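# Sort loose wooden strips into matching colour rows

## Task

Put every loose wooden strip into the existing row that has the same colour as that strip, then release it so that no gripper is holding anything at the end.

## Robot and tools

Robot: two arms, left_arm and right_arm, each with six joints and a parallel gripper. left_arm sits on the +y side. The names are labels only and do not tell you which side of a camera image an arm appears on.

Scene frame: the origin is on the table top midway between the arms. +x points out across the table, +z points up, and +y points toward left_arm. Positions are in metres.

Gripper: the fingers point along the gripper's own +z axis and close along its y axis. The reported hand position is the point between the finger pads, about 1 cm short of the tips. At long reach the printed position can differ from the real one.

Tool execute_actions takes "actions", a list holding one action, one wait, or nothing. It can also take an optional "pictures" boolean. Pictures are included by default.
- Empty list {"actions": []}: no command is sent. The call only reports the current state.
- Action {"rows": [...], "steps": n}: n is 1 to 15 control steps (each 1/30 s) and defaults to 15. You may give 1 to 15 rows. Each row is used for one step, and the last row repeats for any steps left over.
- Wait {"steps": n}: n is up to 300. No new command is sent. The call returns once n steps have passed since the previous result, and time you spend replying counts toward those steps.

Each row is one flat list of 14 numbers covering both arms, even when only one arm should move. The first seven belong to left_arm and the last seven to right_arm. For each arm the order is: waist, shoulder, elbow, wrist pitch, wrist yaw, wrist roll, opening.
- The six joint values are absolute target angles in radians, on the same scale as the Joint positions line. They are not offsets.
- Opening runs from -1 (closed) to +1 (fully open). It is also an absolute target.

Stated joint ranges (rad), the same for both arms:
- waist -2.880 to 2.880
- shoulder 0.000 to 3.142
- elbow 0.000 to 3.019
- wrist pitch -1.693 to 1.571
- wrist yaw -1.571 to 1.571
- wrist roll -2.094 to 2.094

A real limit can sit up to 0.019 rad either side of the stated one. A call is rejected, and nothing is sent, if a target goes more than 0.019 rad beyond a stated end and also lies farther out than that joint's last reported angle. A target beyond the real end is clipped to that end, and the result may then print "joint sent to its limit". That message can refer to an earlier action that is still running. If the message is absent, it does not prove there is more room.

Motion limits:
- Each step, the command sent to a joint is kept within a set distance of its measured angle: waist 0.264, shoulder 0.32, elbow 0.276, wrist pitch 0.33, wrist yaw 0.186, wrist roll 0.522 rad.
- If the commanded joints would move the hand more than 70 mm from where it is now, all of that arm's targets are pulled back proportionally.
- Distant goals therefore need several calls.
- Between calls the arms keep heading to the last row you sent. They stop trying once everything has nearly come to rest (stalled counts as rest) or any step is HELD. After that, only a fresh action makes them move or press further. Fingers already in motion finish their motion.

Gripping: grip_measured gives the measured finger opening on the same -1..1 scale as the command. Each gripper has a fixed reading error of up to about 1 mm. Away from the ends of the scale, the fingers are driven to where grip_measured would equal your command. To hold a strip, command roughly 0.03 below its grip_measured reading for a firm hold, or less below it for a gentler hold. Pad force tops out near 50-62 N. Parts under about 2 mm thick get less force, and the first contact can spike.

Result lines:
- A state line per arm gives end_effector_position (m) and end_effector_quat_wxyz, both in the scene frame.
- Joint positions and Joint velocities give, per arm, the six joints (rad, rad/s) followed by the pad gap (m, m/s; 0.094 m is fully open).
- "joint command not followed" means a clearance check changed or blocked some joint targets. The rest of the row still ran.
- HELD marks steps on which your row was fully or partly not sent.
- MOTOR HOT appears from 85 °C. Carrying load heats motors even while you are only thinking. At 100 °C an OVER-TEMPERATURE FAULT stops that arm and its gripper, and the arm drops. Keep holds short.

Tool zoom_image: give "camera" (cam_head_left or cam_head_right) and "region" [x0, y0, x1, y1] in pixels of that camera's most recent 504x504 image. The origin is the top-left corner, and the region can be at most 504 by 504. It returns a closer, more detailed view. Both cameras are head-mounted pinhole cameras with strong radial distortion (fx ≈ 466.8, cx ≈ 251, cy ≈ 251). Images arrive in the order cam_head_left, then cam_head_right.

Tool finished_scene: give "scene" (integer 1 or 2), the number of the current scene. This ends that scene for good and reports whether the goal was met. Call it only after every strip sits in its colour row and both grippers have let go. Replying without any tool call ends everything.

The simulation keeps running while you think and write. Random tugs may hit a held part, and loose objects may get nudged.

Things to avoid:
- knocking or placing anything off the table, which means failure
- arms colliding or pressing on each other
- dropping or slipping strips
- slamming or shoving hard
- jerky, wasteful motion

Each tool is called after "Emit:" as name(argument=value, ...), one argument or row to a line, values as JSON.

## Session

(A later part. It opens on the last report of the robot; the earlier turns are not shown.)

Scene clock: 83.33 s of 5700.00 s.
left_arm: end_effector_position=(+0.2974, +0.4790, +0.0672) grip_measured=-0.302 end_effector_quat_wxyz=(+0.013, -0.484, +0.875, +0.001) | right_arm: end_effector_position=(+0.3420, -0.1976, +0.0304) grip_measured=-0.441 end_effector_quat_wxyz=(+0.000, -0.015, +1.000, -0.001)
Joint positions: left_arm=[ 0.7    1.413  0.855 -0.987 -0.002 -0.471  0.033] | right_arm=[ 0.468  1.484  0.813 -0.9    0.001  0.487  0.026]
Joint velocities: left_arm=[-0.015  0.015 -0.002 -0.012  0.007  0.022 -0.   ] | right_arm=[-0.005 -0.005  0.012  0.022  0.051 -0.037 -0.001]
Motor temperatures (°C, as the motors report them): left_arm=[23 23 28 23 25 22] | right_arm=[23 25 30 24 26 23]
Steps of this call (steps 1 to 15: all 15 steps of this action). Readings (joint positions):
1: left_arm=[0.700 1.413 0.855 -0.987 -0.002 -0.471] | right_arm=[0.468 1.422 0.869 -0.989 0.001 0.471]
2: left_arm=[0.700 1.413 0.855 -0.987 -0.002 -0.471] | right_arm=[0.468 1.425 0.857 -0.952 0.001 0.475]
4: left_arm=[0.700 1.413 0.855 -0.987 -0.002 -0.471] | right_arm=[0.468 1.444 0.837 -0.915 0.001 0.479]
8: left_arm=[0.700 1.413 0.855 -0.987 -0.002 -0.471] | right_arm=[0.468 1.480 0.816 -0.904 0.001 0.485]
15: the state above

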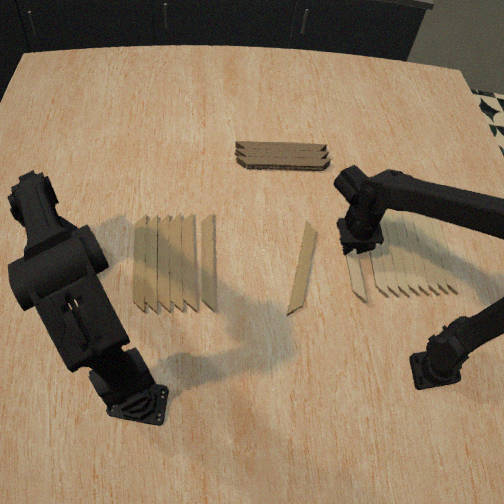

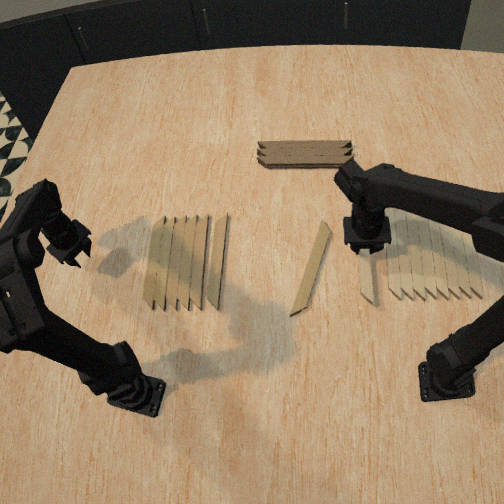

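Emit:
execute_actions(
  actions=[
    {"rows":[[0.7,1.42,0.88,-1,0,-0.48,-0.3,0.41,1.53,0.84,-0.85,0,0.44,-0.49]]},
  ],
  pictures=false,
)

Emit:
execute_actions(
  actions=[
    {"rows":[[0.7,1.42,0.88,-1,0,-0.48,-0.3,0.41,1.53,0.84,-0.85,0,0.44,-0.3]],"steps":6},
  ],
  pictures=false,
)

Emit:
execute_actions(
  actions=[
    {"rows":[[0.7,1.42,0.88,-1,0,-0.48,-0.3,0.41,1.45,0.88,-0.95,0,0.44,-0.3]],"steps":10},
  ],
  pictures=false,
)

Emit:
execute_actions(
  actions=[
    {"rows":[[0.7,1.42,0.88,-1,0,-0.48,-0.3,0.52,1.45,0.88,-0.95,0,0.57,-1]],"steps":10},
  ],
  pictures=false,
)

Emit:
execute_actions(
  actions=[
    {"rows":[[0.7,1.42,0.88,-1,0,-0.48,-0.3,0.52,1.535,0.85,-0.86,0,0.57,-1]]},
  ],
)

Emit:
zoom_image(
  camera="cam_head_left",
  region=[280,170,480,320],
)

Scene clock: 91.00 s of 5700.00 s.
left_arm: end_effector_position=(+0.2974, +0.4790, +0.0672) grip_measured=-0.302 end_effector_quat_wxyz=(+0.013, -0.484, +0.875, +0.001) | right_arm: end_effector_position=(+0.3557, -0.2116, +0.0166) grip_measured=-0.441 end_effector_quat_wxyz=(-0.001, -0.005, +1.000, +0.000)
Joint positions: left_arm=[ 0.7    1.413  0.855 -0.987 -0.002 -0.471  0.033] | right_arm=[ 0.414  1.525  0.813 -0.86  -0.001  0.453  0.026]
Joint velocities: left_arm=[ 0.005  0.005 -0.007  0.002 -0.007 -0.051 -0.   ] | right_arm=[ 0.005  0.005 -0.027  0.002 -0.037 -0.037 -0.001]
Motor temperatures (°C, as the motors report them): left_arm=[23 23 29 23 25 22] | right_arm=[23 25 30 24 26 23]
Steps of this call (steps 1 to 15: the robot went on to your last target; steps 16 to 90: nothing new was sent; then 4.17 s passed at rest; steps 91 to 105: all 15 steps of this action). Readings (joint positions):
91: left_arm=[0.700 1.413 0.855 -0.987 -0.002 -0.471] | right_arm=[0.464 1.486 0.813 -0.893 -0.000 0.483]
92: left_arm=[0.700 1.413 0.855 -0.987 -0.002 -0.471] | right_arm=[0.457 1.491 0.813 -0.882 -0.001 0.476]
94: left_arm=[0.700 1.413 0.855 -0.987 -0.002 -0.471] | right_arm=[0.436 1.504 0.813 -0.865 -0.001 0.467]
98: left_arm=[0.700 1.413 0.855 -0.987 -0.002 -0.471] | right_arm=[0.414 1.524 0.813 -0.861 -0.001 0.458]
105: the state above

Scene clock: 91.20 s of 5700.00 s.
left_arm: end_effector_position=(+0.2974, +0.4790, +0.0672) grip_measured=-0.302 end_effector_quat_wxyz=(+0.013, -0.484, +0.875, +0.001) | right_arm: end_effector_position=(+0.3557, -0.2116, +0.0166) grip_measured=-0.303 end_effector_quat_wxyz=(-0.001, -0.006, +1.000, +0.000)
Joint positions: left_arm=[ 0.7    1.413  0.855 -0.987 -0.002 -0.471  0.033] | right_arm=[ 0.414  1.525  0.813 -0.86  -0.001  0.452  0.033]
Joint velocities: left_arm=[ 0.005  0.005 -0.012  0.002  0.051 -0.022  0.   ] | right_arm=[-0.024 -0.024  0.007  0.002 -0.037  0.022 -0.   ]
Motor temperatures (°C, as the motors report them): left_arm=[23 23 29 23 25 22] | right_arm=[23 25 30 24 26 23]
Steps of this call (steps 1 to 6: all 6 steps of this action). Readings (joint positions):
1: left_arm=[0.700 1.413 0.855 -0.987 -0.002 -0.471] | right_arm=[0.414 1.525 0.813 -0.860 -0.001 0.453]
2: left_arm=[0.700 1.413 0.855 -0.987 -0.002 -0.471] | right_arm=[0.414 1.525 0.813 -0.860 -0.001 0.453]
4: left_arm=[0.700 1.413 0.855 -0.987 -0.002 -0.471] | right_arm=[0.414 1.525 0.813 -0.860 -0.001 0.452]
6: the state above

Scene clock: 91.53 s of 5700.00 s.
left_arm: end_effector_position=(+0.2974, +0.4790, +0.0672) grip_measured=-0.302 end_effector_quat_wxyz=(+0.013, -0.484, +0.875, +0.001) | right_arm: end_effector_position=(+0.3565, -0.2112, +0.0502) grip_measured=-0.303 end_effector_quat_wxyz=(+0.009, -0.006, +1.000, +0.005)
Joint positions: left_arm=[ 0.7    1.413  0.855 -0.987 -0.002 -0.471  0.033] | right_arm=[ 0.414  1.451  0.842 -0.941 -0.001  0.452  0.033]
Joint velocities: left_arm=[-0.005  0.005 -0.002 -0.012 -0.022 -0.037 -0.   ] | right_arm=[ 0.005 -0.005  0.037 -0.012  0.022 -0.095  0.   ]
Motor temperatures (°C, as the motors report them): left_arm=[23 23 29 23 25 22] | right_arm=[23 25 30 24 26 23]
Steps of this call (steps 1 to 10: all 10 steps of this action). Readings (joint positions):
1: left_arm=[0.700 1.413 0.855 -0.987 -0.002 -0.471] | right_arm=[0.414 1.522 0.817 -0.875 -0.001 0.452]
2: left_arm=[0.700 1.413 0.855 -0.987 -0.002 -0.471] | right_arm=[0.414 1.516 0.820 -0.901 -0.001 0.452]
4: left_arm=[0.700 1.413 0.855 -0.987 -0.002 -0.471] | right_arm=[0.414 1.492 0.824 -0.929 -0.001 0.452]
8: left_arm=[0.700 1.413 0.855 -0.987 -0.002 -0.471] | right_arm=[0.414 1.454 0.837 -0.941 -0.001 0.452]
10: the state above

Scene clock: 91.87 s of 5700.00 s.
left_arm: end_effector_position=(+0.2974, +0.4790, +0.0672) grip_measured=-0.302 end_effector_quat_wxyz=(+0.013, -0.484, +0.875, +0.001) | right_arm: end_effector_position=(+0.3366, -0.1760, +0.0504) grip_measured=-0.986 end_effector_quat_wxyz=(+0.009, -0.014, +1.000, +0.006)
Joint positions: left_arm=[ 0.7    1.413  0.855 -0.987 -0.002 -0.471  0.033] | right_arm=[ 0.526  1.451  0.842 -0.941 -0.001  0.546  0.001]
Joint velocities: left_arm=[ 0.005 -0.034 -0.022 -0.007 -0.081 -0.037 -0.001] | right_arm=[ 0.005  0.005  0.007 -0.012  0.022  0.125  0.001]
Motor temperatures (°C, as the motors report them): left_arm=[23 23 29 23 25 22] | right_arm=[23 25 30 24 26 23]
Steps of this call (steps 1 to 10: all 10 steps of this action). Readings (joint positions):
1: left_arm=[0.700 1.413 0.855 -0.987 -0.002 -0.471] | right_arm=[0.421 1.451 0.842 -0.941 0.002 0.468]
2: left_arm=[0.700 1.413 0.855 -0.987 -0.002 -0.471] | right_arm=[0.436 1.451 0.842 -0.941 0.004 0.487]
4: left_arm=[0.700 1.413 0.855 -0.987 -0.002 -0.471] | right_arm=[0.482 1.451 0.842 -0.941 0.002 0.513]
8: left_arm=[0.700 1.413 0.855 -0.987 -0.002 -0.471] | right_arm=[0.526 1.451 0.842 -0.941 -0.001 0.539]
10: the state above

Scene clock: 92.37 s of 5700.00 s.
left_arm: end_effector_position=(+0.2974, +0.4790, +0.0672) grip_measured=-0.302 end_effector_quat_wxyz=(+0.013, -0.484, +0.875, +0.001) | right_arm: end_effector_position=(+0.3445, -0.1709, +0.0205) grip_measured=-0.986 end_effector_quat_wxyz=(+0.002, -0.009, +1.000, +0.002)
Joint positions: left_arm=[ 0.7    1.413  0.855 -0.987 -0.002 -0.471  0.033] | right_arm=[ 0.526  1.538  0.842 -0.87  -0.001  0.558  0.001]
Joint velocities: left_arm=[ 0.024  0.005  0.002 -0.007  0.022 -0.037  0.002] | right_arm=[-0.005  0.005  0.002  0.012  0.022 -0.007 -0.001]
Motor temperatures (°C, as the motors report them): left_arm=[23 23 29 23 25 22] | right_arm=[23 25 30 24 26 23]
Steps of this call (steps 1 to 15: all 15 steps of this action). Readings (joint positions):
1: left_arm=[0.700 1.413 0.855 -0.987 -0.002 -0.471] | right_arm=[0.526 1.455 0.842 -0.930 -0.001 0.548]
2: left_arm=[0.700 1.413 0.855 -0.987 -0.002 -0.471] | right_arm=[0.526 1.465 0.842 -0.909 -0.001 0.551]
4: left_arm=[0.700 1.413 0.855 -0.987 -0.002 -0.471] | right_arm=[0.526 1.494 0.842 -0.880 -0.001 0.553]
8: left_arm=[0.700 1.413 0.855 -0.987 -0.002 -0.471] | right_arm=[0.526 1.536 0.842 -0.872 -0.001 0.556]
15: the state above

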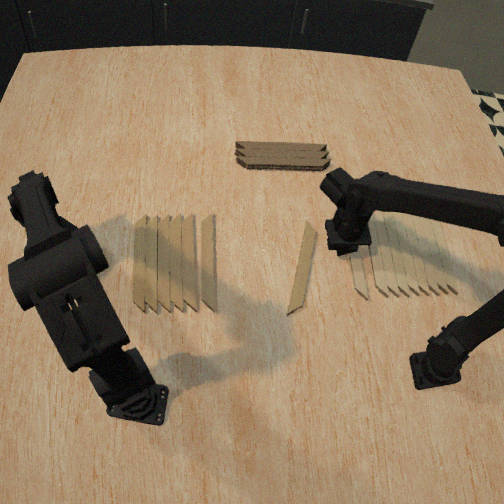

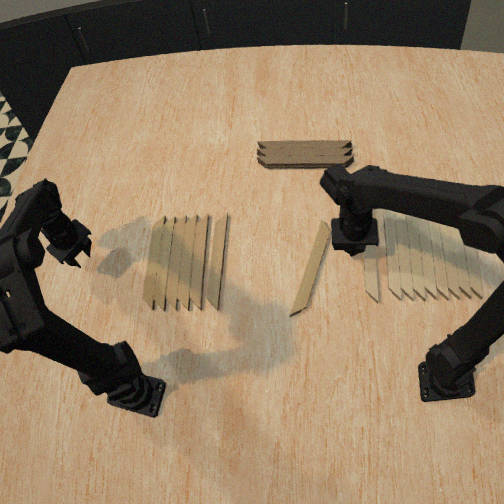

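Region (280, 170, 480, 320) of cam_head_left's 504x504 image, scaled by 2.520, with more detail than that image has; it fills the top 378 rows of this view, and the rest is white.

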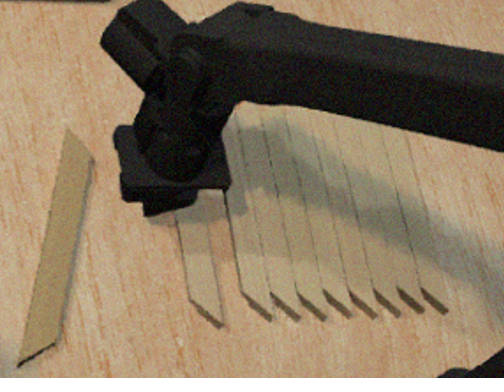

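Emit:
execute_actions(
  actions=[
    {"rows":[[0.7,1.42,0.88,-1,0,-0.48,-0.3,0.52,1.55,0.85,-0.86,0,0.57,0.6]]},
  ],
)

Emit:
zoom_image(
  camera="cam_head_left",
  region=[280,170,480,320],
)

Scene clock: 96.90 s of 5700.00 s.
left_arm: end_effector_position=(+0.2974, +0.4790, +0.0672) grip_measured=-0.302 end_effector_quat_wxyz=(+0.013, -0.484, +0.875, +0.001) | right_arm: end_effector_position=(+0.3445, -0.1706, +0.0205) grip_measured=+0.597 end_effector_quat_wxyz=(+0.002, -0.008, +1.000, +0.002)
Joint positions: left_arm=[ 0.7    1.413  0.855 -0.987 -0.002 -0.471  0.033] | right_arm=[ 0.526  1.538  0.842 -0.869 -0.002  0.559  0.075]
Joint velocities: left_arm=[-0.015  0.015  0.002 -0.007  0.007 -0.051 -0.   ] | right_arm=[-0.024  0.015 -0.012 -0.007  0.007  0.007 -0.   ]
Motor temperatures (°C, as the motors report them): left_arm=[23 23 29 23 25 22] | right_arm=[23 25 30 24 26 23]
Steps of this call (steps 1 to 15: the robot went on to your last target; steps 16 to 90: nothing new was sent; then 1.03 s passed at rest; steps 91 to 105: all 15 steps of this action). Readings (joint positions):
91: left_arm=[0.700 1.413 0.855 -0.987 -0.002 -0.471] | right_arm=[0.526 1.538 0.842 -0.870 -0.001 0.558]
92: left_arm=[0.700 1.413 0.855 -0.987 -0.002 -0.471] | right_arm=[0.526 1.538 0.842 -0.870 -0.001 0.558]
94: left_arm=[0.700 1.413 0.855 -0.987 -0.002 -0.471] | right_arm=[0.526 1.538 0.842 -0.869 -0.002 0.559]
98: left_arm=[0.700 1.413 0.855 -0.987 -0.002 -0.471] | right_arm=[0.526 1.538 0.842 -0.869 -0.002 0.559]
105: the state above

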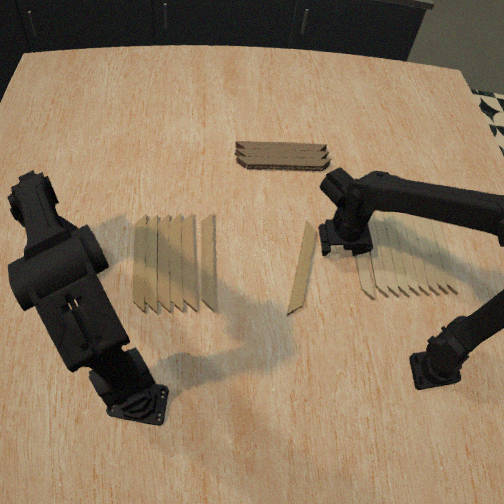

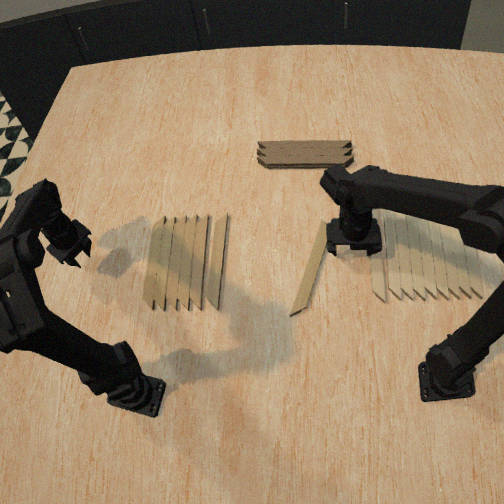

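Region (280, 170, 480, 320) of cam_head_left's 504x504 image, scaled by 2.520, with more detail than that image has; it fills the top 378 rows of this view, and the rest is white.

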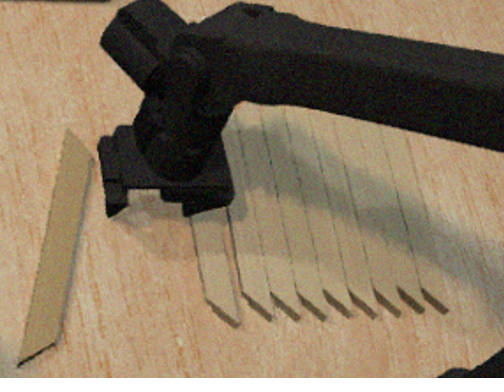

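Emit:
execute_actions(
  actions=[
    {"rows":[[0.7,1.42,0.88,-1,0,-0.48,-0.3,0.52,1.55,0.85,-0.86,0,0.57,0.87]],"steps":8},
  ],
  pictures=false,
)

Emit:
execute_actions(
  actions=[
    {"rows":[[0.7,1.42,0.88,-1,0,-0.48,-0.3,0.54,1.5,0.98,-0.98,0,0.57,0.5]],"steps":8},
  ],
  pictures=false,
)

Emit:
execute_actions(
  actions=[
    {"rows":[[0.7,1.42,0.88,-1,0,-0.48,-0.3,0.77,1.54,0.98,-0.98,0,-2.06,0.5]]},
  ],
  pictures=false,
)

Emit:
execute_actions(
  actions=[
    {"steps":30},
  ],
  pictures=false,
)

Emit:
execute_actions(
  actions=[
    {"rows":[[0.7,1.42,0.88,-1,0,-0.48,-0.3,0.77,1.635,0.96,-0.86,0,-2.06,0.5]]},
  ],
  pictures=false,
)

Emit:
execute_actions(
  actions=[
    {"rows":[[0.7,1.42,0.88,-1,0,-0.48,-0.3,0.77,1.635,0.96,-0.86,0,-2.06,-0.49]]},
  ],
)

Scene clock: 103.57 s of 5700.00 s.
left_arm: end_effector_position=(+0.2974, +0.4790, +0.0672) grip_measured=-0.302 end_effector_quat_wxyz=(+0.013, -0.484, +0.875, +0.001) | right_arm: end_effector_position=(+0.3445, -0.1706, +0.0205) grip_measured=+0.867 end_effector_quat_wxyz=(+0.002, -0.008, +1.000, +0.002)
Joint positions: left_arm=[ 0.7    1.413  0.855 -0.987 -0.002 -0.471  0.033] | right_arm=[ 0.526  1.538  0.842 -0.869 -0.002  0.559  0.088]
Joint velocities: left_arm=[-0.005  0.005 -0.032 -0.012 -0.037 -0.007  0.001] | right_arm=[-0.015  0.005 -0.007  0.012  0.11  -0.007  0.001]
Motor temperatures (°C, as the motors report them): left_arm=[23 23 29 23 25 22] | right_arm=[23 24 29 24 26 23]
Steps of this call (steps 1 to 15: the robot went on to your last target; steps 16 to 90: nothing new was sent; then 3.40 s passed at rest; steps 91 to 98: all 8 steps of this action). Readings (joint positions):
91: left_arm=[0.700 1.413 0.855 -0.987 -0.002 -0.471] | right_arm=[0.526 1.538 0.842 -0.869 -0.002 0.559]
92: left_arm=[0.700 1.413 0.855 -0.987 -0.002 -0.471] | right_arm=[0.526 1.538 0.842 -0.869 -0.002 0.559]
94: left_arm=[0.700 1.413 0.855 -0.987 -0.002 -0.471] | right_arm=[0.526 1.538 0.842 -0.869 -0.002 0.559]
98: the state above

Scene clock: 103.83 s of 5700.00 s.
left_arm: end_effector_position=(+0.2974, +0.4790, +0.0672) grip_measured=-0.302 end_effector_quat_wxyz=(+0.013, -0.484, +0.875, +0.001) | right_arm: end_effector_position=(+0.3689, -0.1546, +0.0638) grip_measured=+0.503 end_effector_quat_wxyz=(+0.018, -0.008, +1.000, +0.013)
Joint positions: left_arm=[ 0.7    1.413  0.855 -0.987 -0.002 -0.471  0.033] | right_arm=[ 0.526  1.511  0.95  -0.965 -0.002  0.559  0.071]
Joint velocities: left_arm=[ 0.005  0.005  0.012 -0.002  0.051  0.037  0.   ] | right_arm=[ 0.005 -0.142  0.11   0.012  0.051  0.022 -0.001]
Motor temperatures (°C, as the motors report them): left_arm=[23 23 29 23 25 22] | right_arm=[23 25 30 24 26 23]
Steps of this call (steps 1 to 8: all 8 steps of this action). Readings (joint positions):
1: left_arm=[0.700 1.413 0.855 -0.987 -0.002 -0.471] | right_arm=[0.526 1.538 0.852 -0.891 -0.002 0.559]
2: left_arm=[0.700 1.413 0.855 -0.987 -0.002 -0.471] | right_arm=[0.526 1.538 0.868 -0.927 -0.002 0.559]
4: left_arm=[0.700 1.413 0.855 -0.987 -0.002 -0.471] | right_arm=[0.526 1.531 0.905 -0.960 -0.002 0.559]
8: the state above

Scene clock: 104.33 s of 5700.00 s.
left_arm: end_effector_position=(+0.2974, +0.4790, +0.0672) grip_measured=-0.302 end_effector_quat_wxyz=(+0.013, -0.484, +0.875, +0.001) | right_arm: end_effector_position=(+0.3017, -0.0782, +0.0570) grip_measured=+0.503 end_effector_quat_wxyz=(-0.011, +0.737, -0.676, -0.001)
Joint positions: left_arm=[ 0.7    1.413  0.855 -0.987 -0.002 -0.471  0.033] | right_arm=[ 0.781  1.53   0.952 -0.971 -0.002 -0.827  0.071]
Joint velocities: left_arm=[ 0.015 -0.015  0.002  0.007 -0.037 -0.066 -0.001] | right_arm=[-0.083 -0.005 -0.012  0.002  0.022 -2.777 -0.   ]
Motor temperatures (°C, as the motors report them): left_arm=[23 23 29 23 25 22] | right_arm=[23 25 30 24 26 23]
Steps of this call (steps 1 to 15: all 15 steps of this action). Readings (joint positions):
1: left_arm=[0.700 1.413 0.855 -0.987 -0.002 -0.471] | right_arm=[0.537 1.508 0.951 -0.965 0.004 0.505]
2: left_arm=[0.700 1.413 0.855 -0.987 -0.002 -0.471] | right_arm=[0.562 1.508 0.951 -0.965 0.007 0.433]
4: left_arm=[0.700 1.413 0.855 -0.987 -0.002 -0.471] | right_arm=[0.648 1.514 0.951 -0.968 0.007 0.259]
8: left_arm=[0.700 1.413 0.855 -0.987 -0.002 -0.471] | right_arm=[0.795 1.528 0.952 -0.969 -0.004 -0.137]
15: the state above

Scene clock: 105.33 s of 5700.00 s.
left_arm: end_effector_position=(+0.2974, +0.4790, +0.0672) grip_measured=-0.302 end_effector_quat_wxyz=(+0.013, -0.484, +0.875, +0.001) | right_arm: end_effector_position=(+0.3026, -0.0791, +0.0570) grip_measured=+0.503 end_effector_quat_wxyz=(-0.009, +0.991, -0.134, +0.005)
Joint positions: left_arm=[ 0.7    1.413  0.855 -0.987 -0.002 -0.471  0.033] | right_arm=[ 0.778  1.53   0.952 -0.971 -0.002 -2.045  0.071]
Joint velocities: left_arm=[-0.015 -0.015  0.002  0.007  0.007 -0.022  0.   ] | right_arm=[-0.024 -0.005 -0.002 -0.027 -0.007  0.007  0.   ]
Motor temperatures (°C, as the motors report them): left_arm=[23 23 29 23 25 22] | right_arm=[23 25 30 24 26 23]
Steps of this call (steps 1 to 30: the robot went on to your last target). Readings (joint positions):
1: left_arm=[0.700 1.413 0.855 -0.987 -0.002 -0.471] | right_arm=[0.779 1.530 0.952 -0.971 -0.002 -0.925]
2: left_arm=[0.700 1.413 0.855 -0.987 -0.002 -0.471] | right_arm=[0.778 1.530 0.952 -0.971 -0.002 -1.023]
4: left_arm=[0.700 1.413 0.855 -0.987 -0.002 -0.471] | right_arm=[0.778 1.530 0.952 -0.971 -0.002 -1.220]
8: left_arm=[0.700 1.413 0.855 -0.987 -0.002 -0.471] | right_arm=[0.778 1.530 0.952 -0.971 -0.002 -1.613]
30: the state above

Scene clock: 105.83 s of 5700.00 s.
left_arm: end_effector_position=(+0.2974, +0.4790, +0.0672) grip_measured=-0.302 end_effector_quat_wxyz=(+0.013, -0.484, +0.875, +0.001) | right_arm: end_effector_position=(+0.3130, -0.0680, +0.0148) grip_measured=+0.502 end_effector_quat_wxyz=(-0.006, +0.991, -0.133, +0.004)
Joint positions: left_arm=[ 0.7    1.413  0.855 -0.987 -0.002 -0.471  0.033] | right_arm=[ 0.778  1.641  0.952 -0.868 -0.001 -2.048  0.071]
Joint velocities: left_arm=[-0.005 -0.005 -0.022  0.007 -0.007  0.037 -0.001] | right_arm=[ 0.005 -0.015 -0.002 -0.037  0.022  0.007 -0.001]
Motor temperatures (°C, as the motors report them): left_arm=[23 23 29 23 25 22] | right_arm=[23 25 30 24 26 23]
Steps of this call (steps 1 to 15: all 15 steps of this action). Readings (joint positions):
1: left_arm=[0.700 1.413 0.855 -0.987 -0.002 -0.471] | right_arm=[0.778 1.536 0.952 -0.955 -0.002 -2.047]
2: left_arm=[0.700 1.413 0.855 -0.987 -0.002 -0.471] | right_arm=[0.778 1.547 0.952 -0.925 -0.002 -2.047]
4: left_arm=[0.700 1.413 0.855 -0.987 -0.002 -0.471] | right_arm=[0.778 1.583 0.952 -0.883 -0.002 -2.047]
8: left_arm=[0.700 1.413 0.855 -0.987 -0.002 -0.471] | right_arm=[0.778 1.641 0.952 -0.872 -0.002 -2.048]
15: the state above

Scene clock: 106.33 s of 5700.00 s.
left_arm: end_effector_position=(+0.2974, +0.4790, +0.0672) grip_measured=-0.302 end_effector_quat_wxyz=(+0.013, -0.484, +0.875, +0.001) | right_arm: end_effector_position=(+0.3132, -0.0681, +0.0148) grip_measured=-0.441 end_effector_quat_wxyz=(-0.006, +0.991, -0.132, +0.004)
Joint positions: left_arm=[ 0.7    1.413  0.855 -0.987 -0.002 -0.471  0.033] | right_arm=[ 0.778  1.641  0.952 -0.867  0.    -2.049  0.026]
Joint velocities: left_arm=[ 0.005  0.005  0.017 -0.002 -0.066  0.007 -0.   ] | right_arm=[-0.015 -0.015  0.007 -0.007  0.037  0.022 -0.001]
Motor temperatures (°C, as the motors report them): left_arm=[23 23 29 23 25 22] | right_arm=[23 25 30 24 26 23]
Steps of this call (steps 1 to 15: all 15 steps of this action). Readings (joint positions):
1: left_arm=[0.700 1.413 0.855 -0.987 -0.002 -0.471] | right_arm=[0.778 1.641 0.952 -0.868 -0.001 -2.049]
2: left_arm=[0.700 1.413 0.855 -0.987 -0.002 -0.471] | right_arm=[0.778 1.641 0.952 -0.868 -0.000 -2.049]
4: left_arm=[0.700 1.413 0.855 -0.987 -0.002 -0.471] | right_arm=[0.778 1.641 0.952 -0.867 0.000 -2.049]
8: left_arm=[0.700 1.413 0.855 -0.987 -0.002 -0.471] | right_arm=[0.778 1.641 0.952 -0.867 0.000 -2.049]
15: the state above

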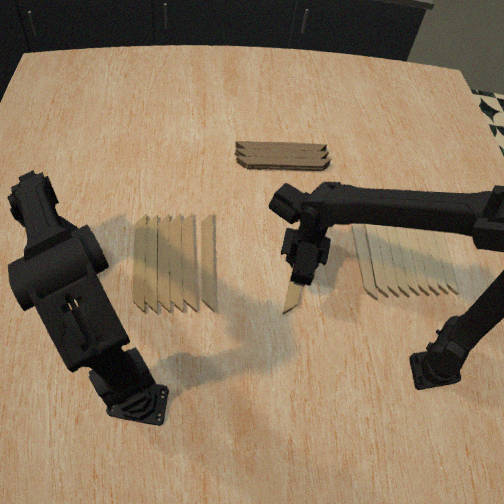

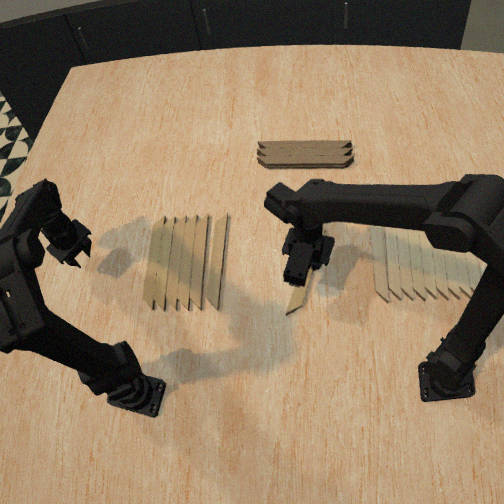

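Emit:
execute_actions(
  actions=[
    {"rows":[[0.7,1.42,0.88,-1,0,-0.48,-0.3,0.8,1.66,1.2,-1.05,0,-1.8,-0.49]],"steps":8},
  ],
  pictures=false,
)

Emit:
execute_actions(
  actions=[
    {"rows":[[0.7,1.42,0.88,-1,0,-0.48,-0.3,0.97,1.85,1.44,-1.1,0,1.01,-0.49]]},
  ],
  pictures=false,
)

Emit:
execute_actions(
  actions=[
    {"steps":25},
  ],
  pictures=false,
)

Emit:
execute_actions(
  actions=[
    {"rows":[[0.7,1.42,0.88,-1,0,-0.48,-0.3,0.97,1.92,1.42,-1.04,0,1.01,-0.49]]},
  ],
)

Emit:
zoom_image(
  camera="cam_head_left",
  region=[120,170,420,320],
)

Scene clock: 112.13 s of 5700.00 s.
left_arm: end_effector_position=(+0.2974, +0.4790, +0.0672) grip_measured=-0.302 end_effector_quat_wxyz=(+0.013, -0.484, +0.875, +0.001) | right_arm: end_effector_position=(+0.3496, -0.0229, +0.0755) grip_measured=-0.441 end_effector_quat_wxyz=(-0.021, +0.975, -0.220, +0.012)
Joint positions: left_arm=[ 0.7    1.413  0.855 -0.987 -0.002 -0.471  0.033] | right_arm=[ 0.786  1.661  1.169 -1.03   0.    -1.863  0.026]
Joint velocities: left_arm=[-0.015 -0.015  0.002 -0.007  0.022  0.037 -0.   ] | right_arm=[ 0.024 -0.054  0.442  0.017 -0.051  0.3    0.   ]
Motor temperatures (°C, as the motors report them): left_arm=[23 23 29 23 25 22] | right_arm=[23 25 30 24 26 23]
Steps of this call (steps 1 to 15: the robot went on to your last target; steps 16 to 90: nothing new was sent; then 2.53 s passed at rest; steps 91 to 98: all 8 steps of this action). Readings (joint positions):
91: left_arm=[0.700 1.413 0.855 -0.987 -0.002 -0.471] | right_arm=[0.779 1.643 0.966 -0.895 0.000 -2.023]
92: left_arm=[0.700 1.413 0.855 -0.987 -0.002 -0.471] | right_arm=[0.779 1.650 0.992 -0.943 0.000 -1.993]
94: left_arm=[0.700 1.413 0.855 -0.987 -0.002 -0.471] | right_arm=[0.780 1.661 1.060 -1.001 0.000 -1.938]
98: the state above

Scene clock: 112.63 s of 5700.00 s.
left_arm: end_effector_position=(+0.2974, +0.4790, +0.0672) grip_measured=-0.302 end_effector_quat_wxyz=(+0.013, -0.484, +0.875, +0.001) | right_arm: end_effector_position=(+0.3084, +0.0994, +0.0634) grip_measured=-0.441 end_effector_quat_wxyz=(-0.015, +0.720, -0.694, -0.005)
Joint positions: left_arm=[ 0.7    1.413  0.855 -0.987 -0.002 -0.471  0.033] | right_arm=[ 0.993  1.859  1.412 -1.092 -0.002 -0.566  0.026]
Joint velocities: left_arm=[ 0.015 -0.005 -0.002 -0.012  0.066  0.037  0.   ] | right_arm=[-0.083 -0.024  0.002  0.007  0.022  2.806  0.   ]
Motor temperatures (°C, as the motors report them): left_arm=[23 23 29 23 25 22] | right_arm=[23 25 30 24 26 23]
Steps of this call (steps 1 to 15: all 15 steps of this action). Readings (joint positions):
1: left_arm=[0.700 1.413 0.855 -0.987 -0.002 -0.471] | right_arm=[0.793 1.666 1.192 -1.039 0.002 -1.817]
2: left_arm=[0.700 1.413 0.855 -0.987 -0.002 -0.471] | right_arm=[0.804 1.681 1.224 -1.055 0.004 -1.760]
4: left_arm=[0.700 1.413 0.855 -0.987 -0.002 -0.471] | right_arm=[0.845 1.728 1.298 -1.070 0.004 -1.629]
8: left_arm=[0.700 1.413 0.855 -0.987 -0.002 -0.471] | right_arm=[0.948 1.825 1.407 -1.079 0.001 -1.253]
15: the state above

Scene clock: 113.47 s of 5700.00 s.
left_arm: end_effector_position=(+0.2974, +0.4790, +0.0672) grip_measured=-0.302 end_effector_quat_wxyz=(+0.013, -0.484, +0.875, +0.001) | right_arm: end_effector_position=(+0.3153, +0.0952, +0.0634) grip_measured=-0.441 end_effector_quat_wxyz=(+0.008, -0.025, +1.000, +0.014)
Joint positions: left_arm=[ 0.7    1.413  0.855 -0.987 -0.002 -0.471  0.033] | right_arm=[ 0.978  1.859  1.412 -1.092 -0.002  0.978  0.026]
Joint velocities: left_arm=[-0.005 -0.005 -0.007 -0.007  0.007  0.051  0.001] | right_arm=[-0.015 -0.005  0.012 -0.002  0.051  0.125  0.   ]
Motor temperatures (°C, as the motors report them): left_arm=[23 23 29 23 25 22] | right_arm=[23 25 30 24 26 23]
Steps of this call (steps 1 to 25: the robot went on to your last target). Readings (joint positions):
1: left_arm=[0.700 1.413 0.855 -0.987 -0.002 -0.471] | right_arm=[0.989 1.859 1.412 -1.092 -0.002 -0.467]
2: left_arm=[0.700 1.413 0.855 -0.987 -0.002 -0.471] | right_arm=[0.986 1.859 1.412 -1.092 -0.002 -0.369]
4: left_arm=[0.700 1.413 0.855 -0.987 -0.002 -0.471] | right_arm=[0.981 1.859 1.412 -1.092 -0.002 -0.172]
8: left_arm=[0.700 1.413 0.855 -0.987 -0.002 -0.471] | right_arm=[0.978 1.859 1.412 -1.092 -0.002 0.222]
25: the state above

Scene clock: 113.97 s of 5700.00 s.
left_arm: end_effector_position=(+0.2974, +0.4790, +0.0672) grip_measured=-0.302 end_effector_quat_wxyz=(+0.013, -0.484, +0.875, +0.001) | right_arm: end_effector_position=(+0.3181, +0.0998, +0.0322) grip_measured=-0.441 end_effector_quat_wxyz=(+0.003, -0.015, +1.000, +0.006)
Joint positions: left_arm=[ 0.7    1.413  0.855 -0.987 -0.002 -0.471  0.033] | right_arm=[ 0.978  1.919  1.412 -1.05  -0.002  0.998  0.026]
Joint velocities: left_arm=[-0.005 -0.005 -0.007 -0.007 -0.007  0.037  0.001] | right_arm=[-0.024  0.005  0.002 -0.007 -0.037 -0.007 -0.001]
Motor temperatures (°C, as the motors report them): left_arm=[23 23 29 23 25 22] | right_arm=[23 25 30 24 26 23]
Steps of this call (steps 1 to 15: all 15 steps of this action). Readings (joint positions):
1: left_arm=[0.700 1.413 0.855 -0.987 -0.002 -0.471] | right_arm=[0.978 1.862 1.412 -1.086 -0.002 0.982]
2: left_arm=[0.700 1.413 0.855 -0.987 -0.002 -0.471] | right_arm=[0.978 1.866 1.412 -1.073 -0.002 0.986]
4: left_arm=[0.700 1.413 0.855 -0.987 -0.002 -0.471] | right_arm=[0.978 1.879 1.412 -1.056 -0.002 0.990]
8: left_arm=[0.700 1.413 0.855 -0.987 -0.002 -0.471] | right_arm=[0.978 1.909 1.412 -1.051 -0.002 0.995]
15: the state above

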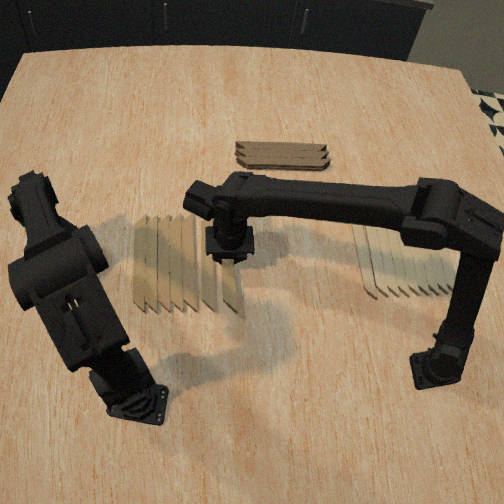

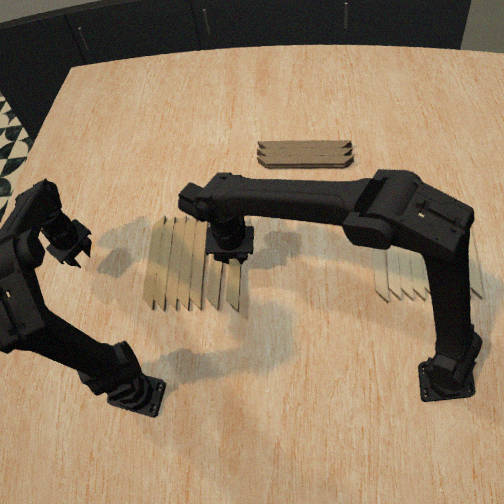

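Region (120, 170, 420, 320) of cam_head_left's 504x504 image, scaled by 1.680, with more detail than that image has.

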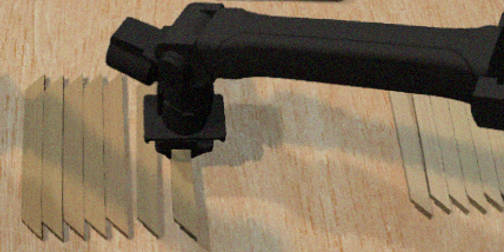

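Emit:
execute_actions(
  actions=[
    {"rows":[[0.7,1.42,0.88,-1,0,-0.48,-0.3,0.95,1.955,1.42,-1.02,0,1.03,-0.49]]},
  ],
  pictures=false,
)

Emit:
execute_actions(
  actions=[
    {"rows":[[0.7,1.42,0.88,-1,0,-0.48,-0.3,0.95,1.955,1.42,-1.02,0,1.03,-0.3]],"steps":6},
  ],
  pictures=false,
)

Emit:
execute_actions(
  actions=[
    {"rows":[[0.7,1.42,0.88,-1,0,-0.48,-0.3,0.95,1.87,1.42,-1.06,0,1.03,-0.3]],"steps":10},
  ],
  pictures=false,
)

Emit:
execute_actions(
  actions=[
    {"rows":[[0.7,1.42,0.88,-1,0,-0.48,-0.3,0.925,1.83,1.34,-1.06,0,0.98,-1]],"steps":12},
  ],
  pictures=false,
)

Emit:
execute_actions(
  actions=[
    {"rows":[[0.7,1.42,0.88,-1,0,-0.48,-0.3,0.925,1.895,1.34,-1,0,0.98,-1]]},
  ],
  pictures=false,
)

Emit:
execute_actions(
  actions=[
    {"rows":[[0.7,1.42,0.88,-1,0,-0.48,-0.3,0.925,1.895,1.34,-1,0,0.98,0.6]]},
  ],
)

Emit:
zoom_image(
  camera="cam_head_left",
  region=[120,170,320,320],
)

Scene clock: 122.80 s of 5700.00 s.
left_arm: end_effector_position=(+0.2974, +0.4790, +0.0672) grip_measured=-0.302 end_effector_quat_wxyz=(+0.013, -0.484, +0.875, +0.001) | right_arm: end_effector_position=(+0.3283, +0.0962, +0.0191) grip_measured=-0.441 end_effector_quat_wxyz=(+0.002, +0.005, +1.000, +0.004)
Joint positions: left_arm=[ 0.7    1.413  0.855 -0.987 -0.002 -0.471  0.033] | right_arm=[ 0.959  1.944  1.412 -1.03  -0.002  1.018  0.026]
Joint velocities: left_arm=[-0.005 -0.005  0.007 -0.002  0.037  0.022  0.001] | right_arm=[-0.005 -0.015 -0.022 -0.037  0.022  0.007 -0.   ]
Motor temperatures (°C, as the motors report them): left_arm=[23 23 29 23 25 22] | right_arm=[23 25 30 24 26 23]
Steps of this call (steps 1 to 15: the robot went on to your last target; steps 16 to 90: nothing new was sent; then 5.33 s passed at rest; steps 91 to 105: all 15 steps of this action). Readings (joint positions):
91: left_arm=[0.700 1.413 0.855 -0.987 -0.002 -0.471] | right_arm=[0.977 1.920 1.412 -1.047 -0.002 1.002]
92: left_arm=[0.700 1.413 0.855 -0.987 -0.002 -0.471] | right_arm=[0.976 1.921 1.412 -1.041 -0.002 1.005]
94: left_arm=[0.700 1.413 0.855 -0.987 -0.002 -0.471] | right_arm=[0.972 1.927 1.412 -1.033 -0.002 1.010]
98: left_arm=[0.700 1.413 0.855 -0.987 -0.002 -0.471] | right_arm=[0.961 1.939 1.412 -1.031 -0.002 1.015]
105: the state above

Scene clock: 123.00 s of 5700.00 s.
left_arm: end_effector_position=(+0.2974, +0.4790, +0.0672) grip_measured=-0.302 end_effector_quat_wxyz=(+0.013, -0.484, +0.875, +0.001) | right_arm: end_effector_position=(+0.3283, +0.0962, +0.0191) grip_measured=-0.303 end_effector_quat_wxyz=(+0.002, +0.005, +1.000, +0.004)
Joint positions: left_arm=[ 0.7    1.413  0.855 -0.987 -0.002 -0.471  0.033] | right_arm=[ 0.959  1.944  1.412 -1.03  -0.002  1.018  0.033]
Joint velocities: left_arm=[ 0.005 -0.005 -0.032 -0.007 -0.037  0.037 -0.001] | right_arm=[-0.015 -0.005 -0.012 -0.017  0.066  0.022  0.   ]
Motor temperatures (°C, as the motors report them): left_arm=[23 23 29 23 25 22] | right_arm=[23 25 30 24 26 23]
Steps of this call (steps 1 to 6: all 6 steps of this action). Readings (joint positions):
1: left_arm=[0.700 1.413 0.855 -0.987 -0.002 -0.471] | right_arm=[0.959 1.944 1.412 -1.030 -0.002 1.018]
2: left_arm=[0.700 1.413 0.855 -0.987 -0.002 -0.471] | right_arm=[0.959 1.944 1.412 -1.030 -0.002 1.018]
4: left_arm=[0.700 1.413 0.855 -0.987 -0.002 -0.471] | right_arm=[0.959 1.944 1.412 -1.030 -0.002 1.018]
6: the state above

Scene clock: 123.33 s of 5700.00 s.
left_arm: end_effector_position=(+0.2974, +0.4790, +0.0672) grip_measured=-0.302 end_effector_quat_wxyz=(+0.013, -0.484, +0.875, +0.001) | right_arm: end_effector_position=(+0.3287, +0.0968, +0.0537) grip_measured=-0.303 end_effector_quat_wxyz=(+0.013, +0.005, +1.000, +0.023)
Joint positions: left_arm=[ 0.7    1.413  0.855 -0.987 -0.002 -0.471  0.033] | right_arm=[ 0.959  1.878  1.412 -1.051 -0.002  1.018  0.033]
Joint velocities: left_arm=[-0.015 -0.015 -0.012 -0.007 -0.022 -0.007 -0.001] | right_arm=[-0.015 -0.103 -0.007 -0.012  0.037  0.022 -0.   ]
Motor temperatures (°C, as the motors report them): left_arm=[23 23 29 23 25 22] | right_arm=[23 25 30 24 26 23]
Steps of this call (steps 1 to 10: all 10 steps of this action). Readings (joint positions):
1: left_arm=[0.700 1.413 0.855 -0.987 -0.002 -0.471] | right_arm=[0.959 1.941 1.412 -1.033 -0.002 1.018]
2: left_arm=[0.700 1.413 0.855 -0.987 -0.002 -0.471] | right_arm=[0.959 1.937 1.412 -1.040 -0.002 1.018]
4: left_arm=[0.700 1.413 0.855 -0.987 -0.002 -0.471] | right_arm=[0.959 1.922 1.412 -1.049 -0.002 1.018]
8: left_arm=[0.700 1.413 0.855 -0.987 -0.002 -0.471] | right_arm=[0.959 1.888 1.412 -1.051 -0.002 1.018]
10: the state above

Scene clock: 123.73 s of 5700.00 s.
left_arm: end_effector_position=(+0.2974, +0.4790, +0.0672) grip_measured=-0.302 end_effector_quat_wxyz=(+0.013, -0.484, +0.875, +0.001) | right_arm: end_effector_position=(+0.3246, +0.0638, +0.0467) grip_measured=-0.986 end_effector_quat_wxyz=(+0.002, +0.006, +1.000, +0.005)
Joint positions: left_arm=[ 0.7    1.413  0.855 -0.987 -0.002 -0.471  0.033] | right_arm=[ 0.932  1.842  1.337 -1.056 -0.002  0.994  0.001]
Joint velocities: left_arm=[-0.005  0.015 -0.002 -0.002  0.051  0.007  0.001] | right_arm=[ 0.005 -0.015  0.002  0.012  0.037 -0.154  0.001]
Motor temperatures (°C, as the motors report them): left_arm=[23 23 29 23 25 22] | right_arm=[23 25 30 24 26 23]
Steps of this call (steps 1 to 12: all 12 steps of this action). Readings (joint positions):
1: left_arm=[0.700 1.413 0.855 -0.987 -0.002 -0.471] | right_arm=[0.958 1.872 1.404 -1.049 -0.002 1.014]
2: left_arm=[0.700 1.413 0.855 -0.987 -0.002 -0.471] | right_arm=[0.956 1.862 1.388 -1.049 -0.002 1.009]
4: left_arm=[0.700 1.413 0.855 -0.987 -0.002 -0.471] | right_arm=[0.949 1.845 1.354 -1.052 -0.002 1.003]
8: left_arm=[0.700 1.413 0.855 -0.987 -0.002 -0.471] | right_arm=[0.934 1.842 1.337 -1.056 -0.002 0.997]
12: the state above

Scene clock: 124.23 s of 5700.00 s.
left_arm: end_effector_position=(+0.2974, +0.4790, +0.0672) grip_measured=-0.302 end_effector_quat_wxyz=(+0.013, -0.484, +0.875, +0.001) | right_arm: end_effector_position=(+0.3286, +0.0697, +0.0242) grip_measured=-0.986 end_effector_quat_wxyz=(+0.002, +0.005, +1.000, +0.005)
Joint positions: left_arm=[ 0.7    1.413  0.855 -0.987 -0.002 -0.471  0.033] | right_arm=[ 0.932  1.886  1.337 -1.01  -0.002  0.992  0.001]
Joint velocities: left_arm=[ 0.005 -0.005 -0.012 -0.002 -0.051  0.066  0.   ] | right_arm=[-0.015  0.015  0.002  0.002 -0.037  0.022 -0.001]
Motor temperatures (°C, as the motors report them): left_arm=[23 23 29 23 25 22] | right_arm=[23 25 30 24 26 23]
Steps of this call (steps 1 to 15: all 15 steps of this action). Readings (joint positions):
1: left_arm=[0.700 1.413 0.855 -0.987 -0.002 -0.471] | right_arm=[0.932 1.843 1.337 -1.049 -0.002 0.994]
2: left_arm=[0.700 1.413 0.855 -0.987 -0.002 -0.471] | right_arm=[0.932 1.846 1.337 -1.035 -0.002 0.993]
4: left_arm=[0.700 1.413 0.855 -0.987 -0.002 -0.471] | right_arm=[0.932 1.857 1.337 -1.017 -0.002 0.992]
8: left_arm=[0.700 1.413 0.855 -0.987 -0.002 -0.471] | right_arm=[0.932 1.880 1.337 -1.011 -0.002 0.992]
15: the state above

Scene clock: 124.73 s of 5700.00 s.
left_arm: end_effector_position=(+0.2974, +0.4790, +0.0672) grip_measured=-0.302 end_effector_quat_wxyz=(+0.013, -0.484, +0.875, +0.001) | right_arm: end_effector_position=(+0.3289, +0.0696, +0.0242) grip_measured=+0.597 end_effector_quat_wxyz=(+0.003, +0.005, +1.000, +0.005)
Joint positions: left_arm=[ 0.7    1.413  0.855 -0.987 -0.002 -0.471  0.033] | right_arm=[ 0.932  1.886  1.337 -1.01  -0.     0.991  0.075]
Joint velocities: left_arm=[-0.015 -0.005 -0.002 -0.012  0.037  0.007  0.   ] | right_arm=[-0.015 -0.015  0.012  0.007 -0.051  0.037 -0.001]
Motor temperatures (°C, as the motors report them): left_arm=[23 23 29 23 25 22] | right_arm=[23 25 30 24 26 23]
Steps of this call (steps 1 to 15: all 15 steps of this action). Readings (joint positions):
1: left_arm=[0.700 1.413 0.855 -0.987 -0.002 -0.471] | right_arm=[0.932 1.886 1.337 -1.010 -0.002 0.992]
2: left_arm=[0.700 1.413 0.855 -0.987 -0.002 -0.471] | right_arm=[0.932 1.886 1.337 -1.010 -0.001 0.992]
4: left_arm=[0.700 1.413 0.855 -0.987 -0.002 -0.471] | right_arm=[0.932 1.886 1.337 -1.010 -0.001 0.992]
8: left_arm=[0.700 1.413 0.855 -0.987 -0.002 -0.471] | right_arm=[0.932 1.886 1.337 -1.010 -0.000 0.991]
15: the state above

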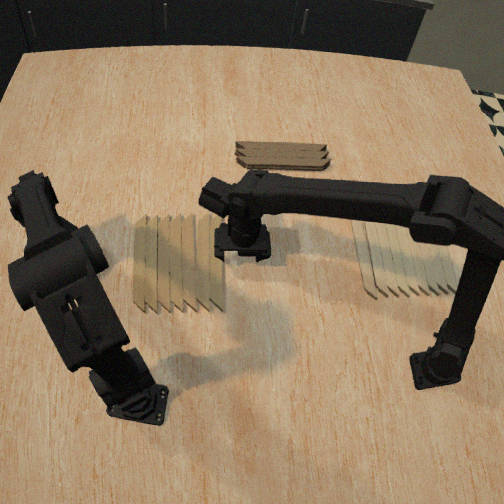

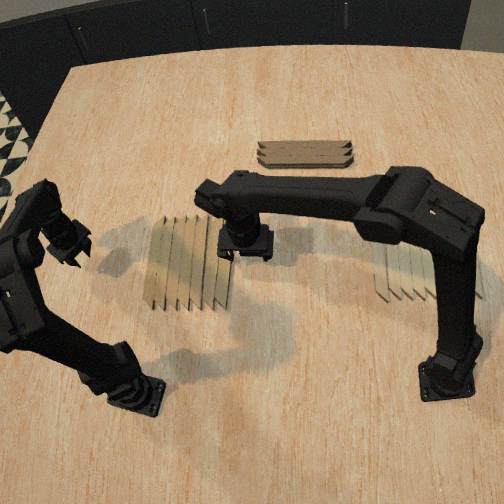

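Region (120, 170, 320, 320) of cam_head_left's 504x504 image, scaled by 2.520, with more detail than that image has; it fills the top 378 rows of this view, and the rest is white.

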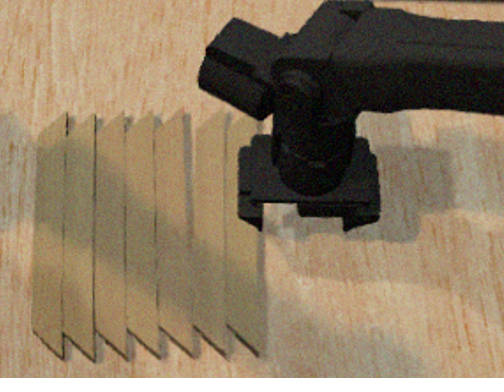

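Emit:
execute_actions(
  actions=[
    {"rows":[[0.7,1.42,0.88,-1,0,-0.48,-0.3,0.925,1.895,1.34,-1,0,0.98,0.75]],"steps":8},
  ],
  pictures=false,
)

Emit:
execute_actions(
  actions=[
    {"rows":[[0.7,1.42,0.88,-1,0,-0.48,-0.3,0.8,1.7,1.25,-1,0,0.8,-1]],"steps":10},
  ],
  pictures=false,
)

Emit:
execute_actions(
  actions=[
    {"rows":[[0.7,1.42,0.88,-1,0,-0.48,-0.3,0.455,1.55,0.985,-0.95,0,0.49,-1]]},
  ],
  pictures=false,
)

Emit:
execute_actions(
  actions=[
    {"rows":[[0.7,1.42,0.88,-1,0,-0.48,-0.3,0.455,1.65,0.985,-0.885,0,0.49,-1]]},
  ],
)

Scene clock: 131.30 s of 5700.00 s.
left_arm: end_effector_position=(+0.2974, +0.4790, +0.0672) grip_measured=-0.302 end_effector_quat_wxyz=(+0.013, -0.484, +0.875, +0.001) | right_arm: end_effector_position=(+0.3289, +0.0696, +0.0242) grip_measured=+0.747 end_effector_quat_wxyz=(+0.003, +0.005, +1.000, +0.005)
Joint positions: left_arm=[ 0.7    1.413  0.855 -0.987 -0.002 -0.471  0.033] | right_arm=[ 0.932  1.886  1.337 -1.01   0.     0.991  0.082]
Joint velocities: left_arm=[-0.015 -0.024 -0.002 -0.022 -0.022 -0.037 -0.   ] | right_arm=[ 0.005 -0.024 -0.012 -0.017 -0.037  0.007 -0.001]
Motor temperatures (°C, as the motors report them): left_arm=[23 23 29 23 25 22] | right_arm=[23 25 30 24 26 23]
Steps of this call (steps 1 to 15: the robot went on to your last target; steps 16 to 90: nothing new was sent; then 3.30 s passed at rest; steps 91 to 98: all 8 steps of this action). Readings (joint positions):
91: left_arm=[0.700 1.413 0.855 -0.987 -0.002 -0.471] | right_arm=[0.932 1.886 1.337 -1.010 0.000 0.991]
92: left_arm=[0.700 1.413 0.855 -0.987 -0.002 -0.471] | right_arm=[0.932 1.886 1.337 -1.010 0.000 0.991]
94: left_arm=[0.700 1.413 0.855 -0.987 -0.002 -0.471] | right_arm=[0.932 1.886 1.337 -1.010 0.000 0.991]
98: the state above

Scene clock: 131.63 s of 5700.00 s.
left_arm: end_effector_position=(+0.2974, +0.4790, +0.0672) grip_measured=-0.302 end_effector_quat_wxyz=(+0.013, -0.484, +0.875, +0.001) | right_arm: end_effector_position=(+0.3756, +0.0020, +0.0884) grip_measured=-0.986 end_effector_quat_wxyz=(+0.041, +0.003, +0.998, +0.044)
Joint positions: left_arm=[ 0.7    1.413  0.855 -0.987 -0.002 -0.471  0.033] | right_arm=[ 0.782  1.691  1.243 -1.002  0.002  0.838  0.001]
Joint velocities: left_arm=[-0.024 -0.015  0.012 -0.007 -0.007 -0.066 -0.   ] | right_arm=[-0.132 -0.298 -0.002 -0.022  0.051 -0.154 -0.002]
Motor temperatures (°C, as the motors report them): left_arm=[23 23 29 23 25 22] | right_arm=[23 25 30 24 26 23]
Steps of this call (steps 1 to 10: all 10 steps of this action). Readings (joint positions):
1: left_arm=[0.700 1.413 0.855 -0.987 -0.002 -0.471] | right_arm=[0.927 1.879 1.329 -1.006 -0.002 0.971]
2: left_arm=[0.700 1.413 0.855 -0.987 -0.002 -0.471] | right_arm=[0.919 1.863 1.309 -1.002 -0.003 0.947]
4: left_arm=[0.700 1.413 0.855 -0.987 -0.002 -0.471] | right_arm=[0.885 1.814 1.266 -1.002 -0.003 0.906]
8: left_arm=[0.700 1.413 0.855 -0.987 -0.002 -0.471] | right_arm=[0.801 1.722 1.243 -1.002 0.001 0.851]
10: the state above

Scene clock: 132.13 s of 5700.00 s.
left_arm: end_effector_position=(+0.2974, +0.4790, +0.0672) grip_measured=-0.302 end_effector_quat_wxyz=(+0.013, -0.484, +0.875, +0.001) | right_arm: end_effector_position=(+0.3973, -0.1862, +0.0503) grip_measured=-0.986 end_effector_quat_wxyz=(+0.008, +0.027, +1.000, +0.002)
Joint positions: left_arm=[ 0.7    1.413  0.855 -0.987 -0.002 -0.471  0.033] | right_arm=[ 0.426  1.569  0.976 -0.962  0.004  0.529  0.001]
Joint velocities: left_arm=[-0.015 -0.015 -0.012 -0.012 -0.066 -0.007 -0.001] | right_arm=[ 0.181 -0.034 -0.002  0.061 -0.007 -0.168 -0.   ]
Motor temperatures (°C, as the motors report them): left_arm=[23 23 30 23 25 22] | right_arm=[23 25 30 24 26 23]
Steps of this call (steps 1 to 15: all 15 steps of this action). Readings (joint positions):
1: left_arm=[0.700 1.413 0.855 -0.987 -0.002 -0.471] | right_arm=[0.771 1.677 1.231 -0.993 -0.001 0.812]
2: left_arm=[0.700 1.413 0.855 -0.987 -0.002 -0.471] | right_arm=[0.757 1.657 1.204 -0.980 -0.003 0.785]
4: left_arm=[0.700 1.413 0.855 -0.987 -0.002 -0.471] | right_arm=[0.703 1.618 1.138 -0.973 -0.003 0.735]
8: left_arm=[0.700 1.413 0.855 -0.987 -0.002 -0.471] | right_arm=[0.531 1.575 1.024 -0.965 -0.002 0.624]
15: the state above

Scene clock: 132.63 s of 5700.00 s.
left_arm: end_effector_position=(+0.2974, +0.4790, +0.0672) grip_measured=-0.302 end_effector_quat_wxyz=(+0.013, -0.484, +0.875, +0.001) | right_arm: end_effector_position=(+0.4002, -0.1739, +0.0173) grip_measured=-0.986 end_effector_quat_wxyz=(+0.000, +0.002, +1.000, -0.001)
Joint positions: left_arm=[ 0.7    1.413  0.855 -0.987 -0.002 -0.471  0.033] | right_arm=[ 0.448  1.653  0.976 -0.895  0.001  0.502  0.001]
Joint velocities: left_arm=[-0.005 -0.005 -0.002  0.022  0.007 -0.066  0.   ] | right_arm=[ 0.005 -0.015 -0.027  0.012  0.037 -0.007 -0.   ]
Motor temperatures (°C, as the motors report them): left_arm=[23 23 30 23 25 22] | right_arm=[23 25 30 24 26 23]
Steps of this call (steps 1 to 15: all 15 steps of this action). Readings (joint positions):
1: left_arm=[0.700 1.413 0.855 -0.987 -0.002 -0.471] | right_arm=[0.433 1.572 0.976 -0.951 0.003 0.524]
2: left_arm=[0.700 1.413 0.855 -0.987 -0.002 -0.471] | right_arm=[0.439 1.580 0.976 -0.930 0.002 0.519]
4: left_arm=[0.700 1.413 0.855 -0.987 -0.002 -0.471] | right_arm=[0.446 1.606 0.976 -0.904 0.002 0.513]
8: left_arm=[0.700 1.413 0.855 -0.987 -0.002 -0.471] | right_arm=[0.448 1.649 0.976 -0.896 0.001 0.506]
15: the state above

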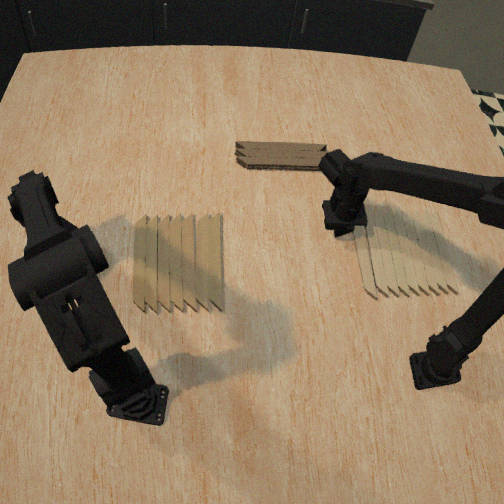

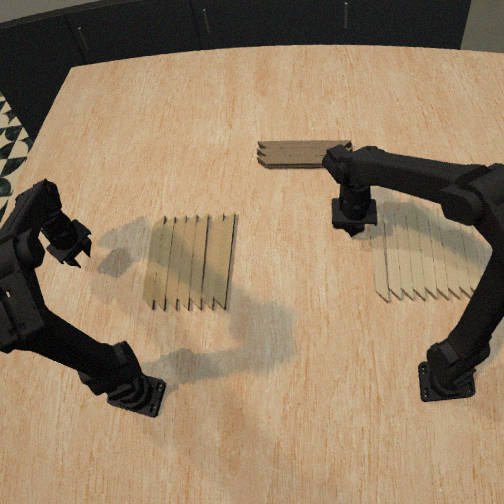

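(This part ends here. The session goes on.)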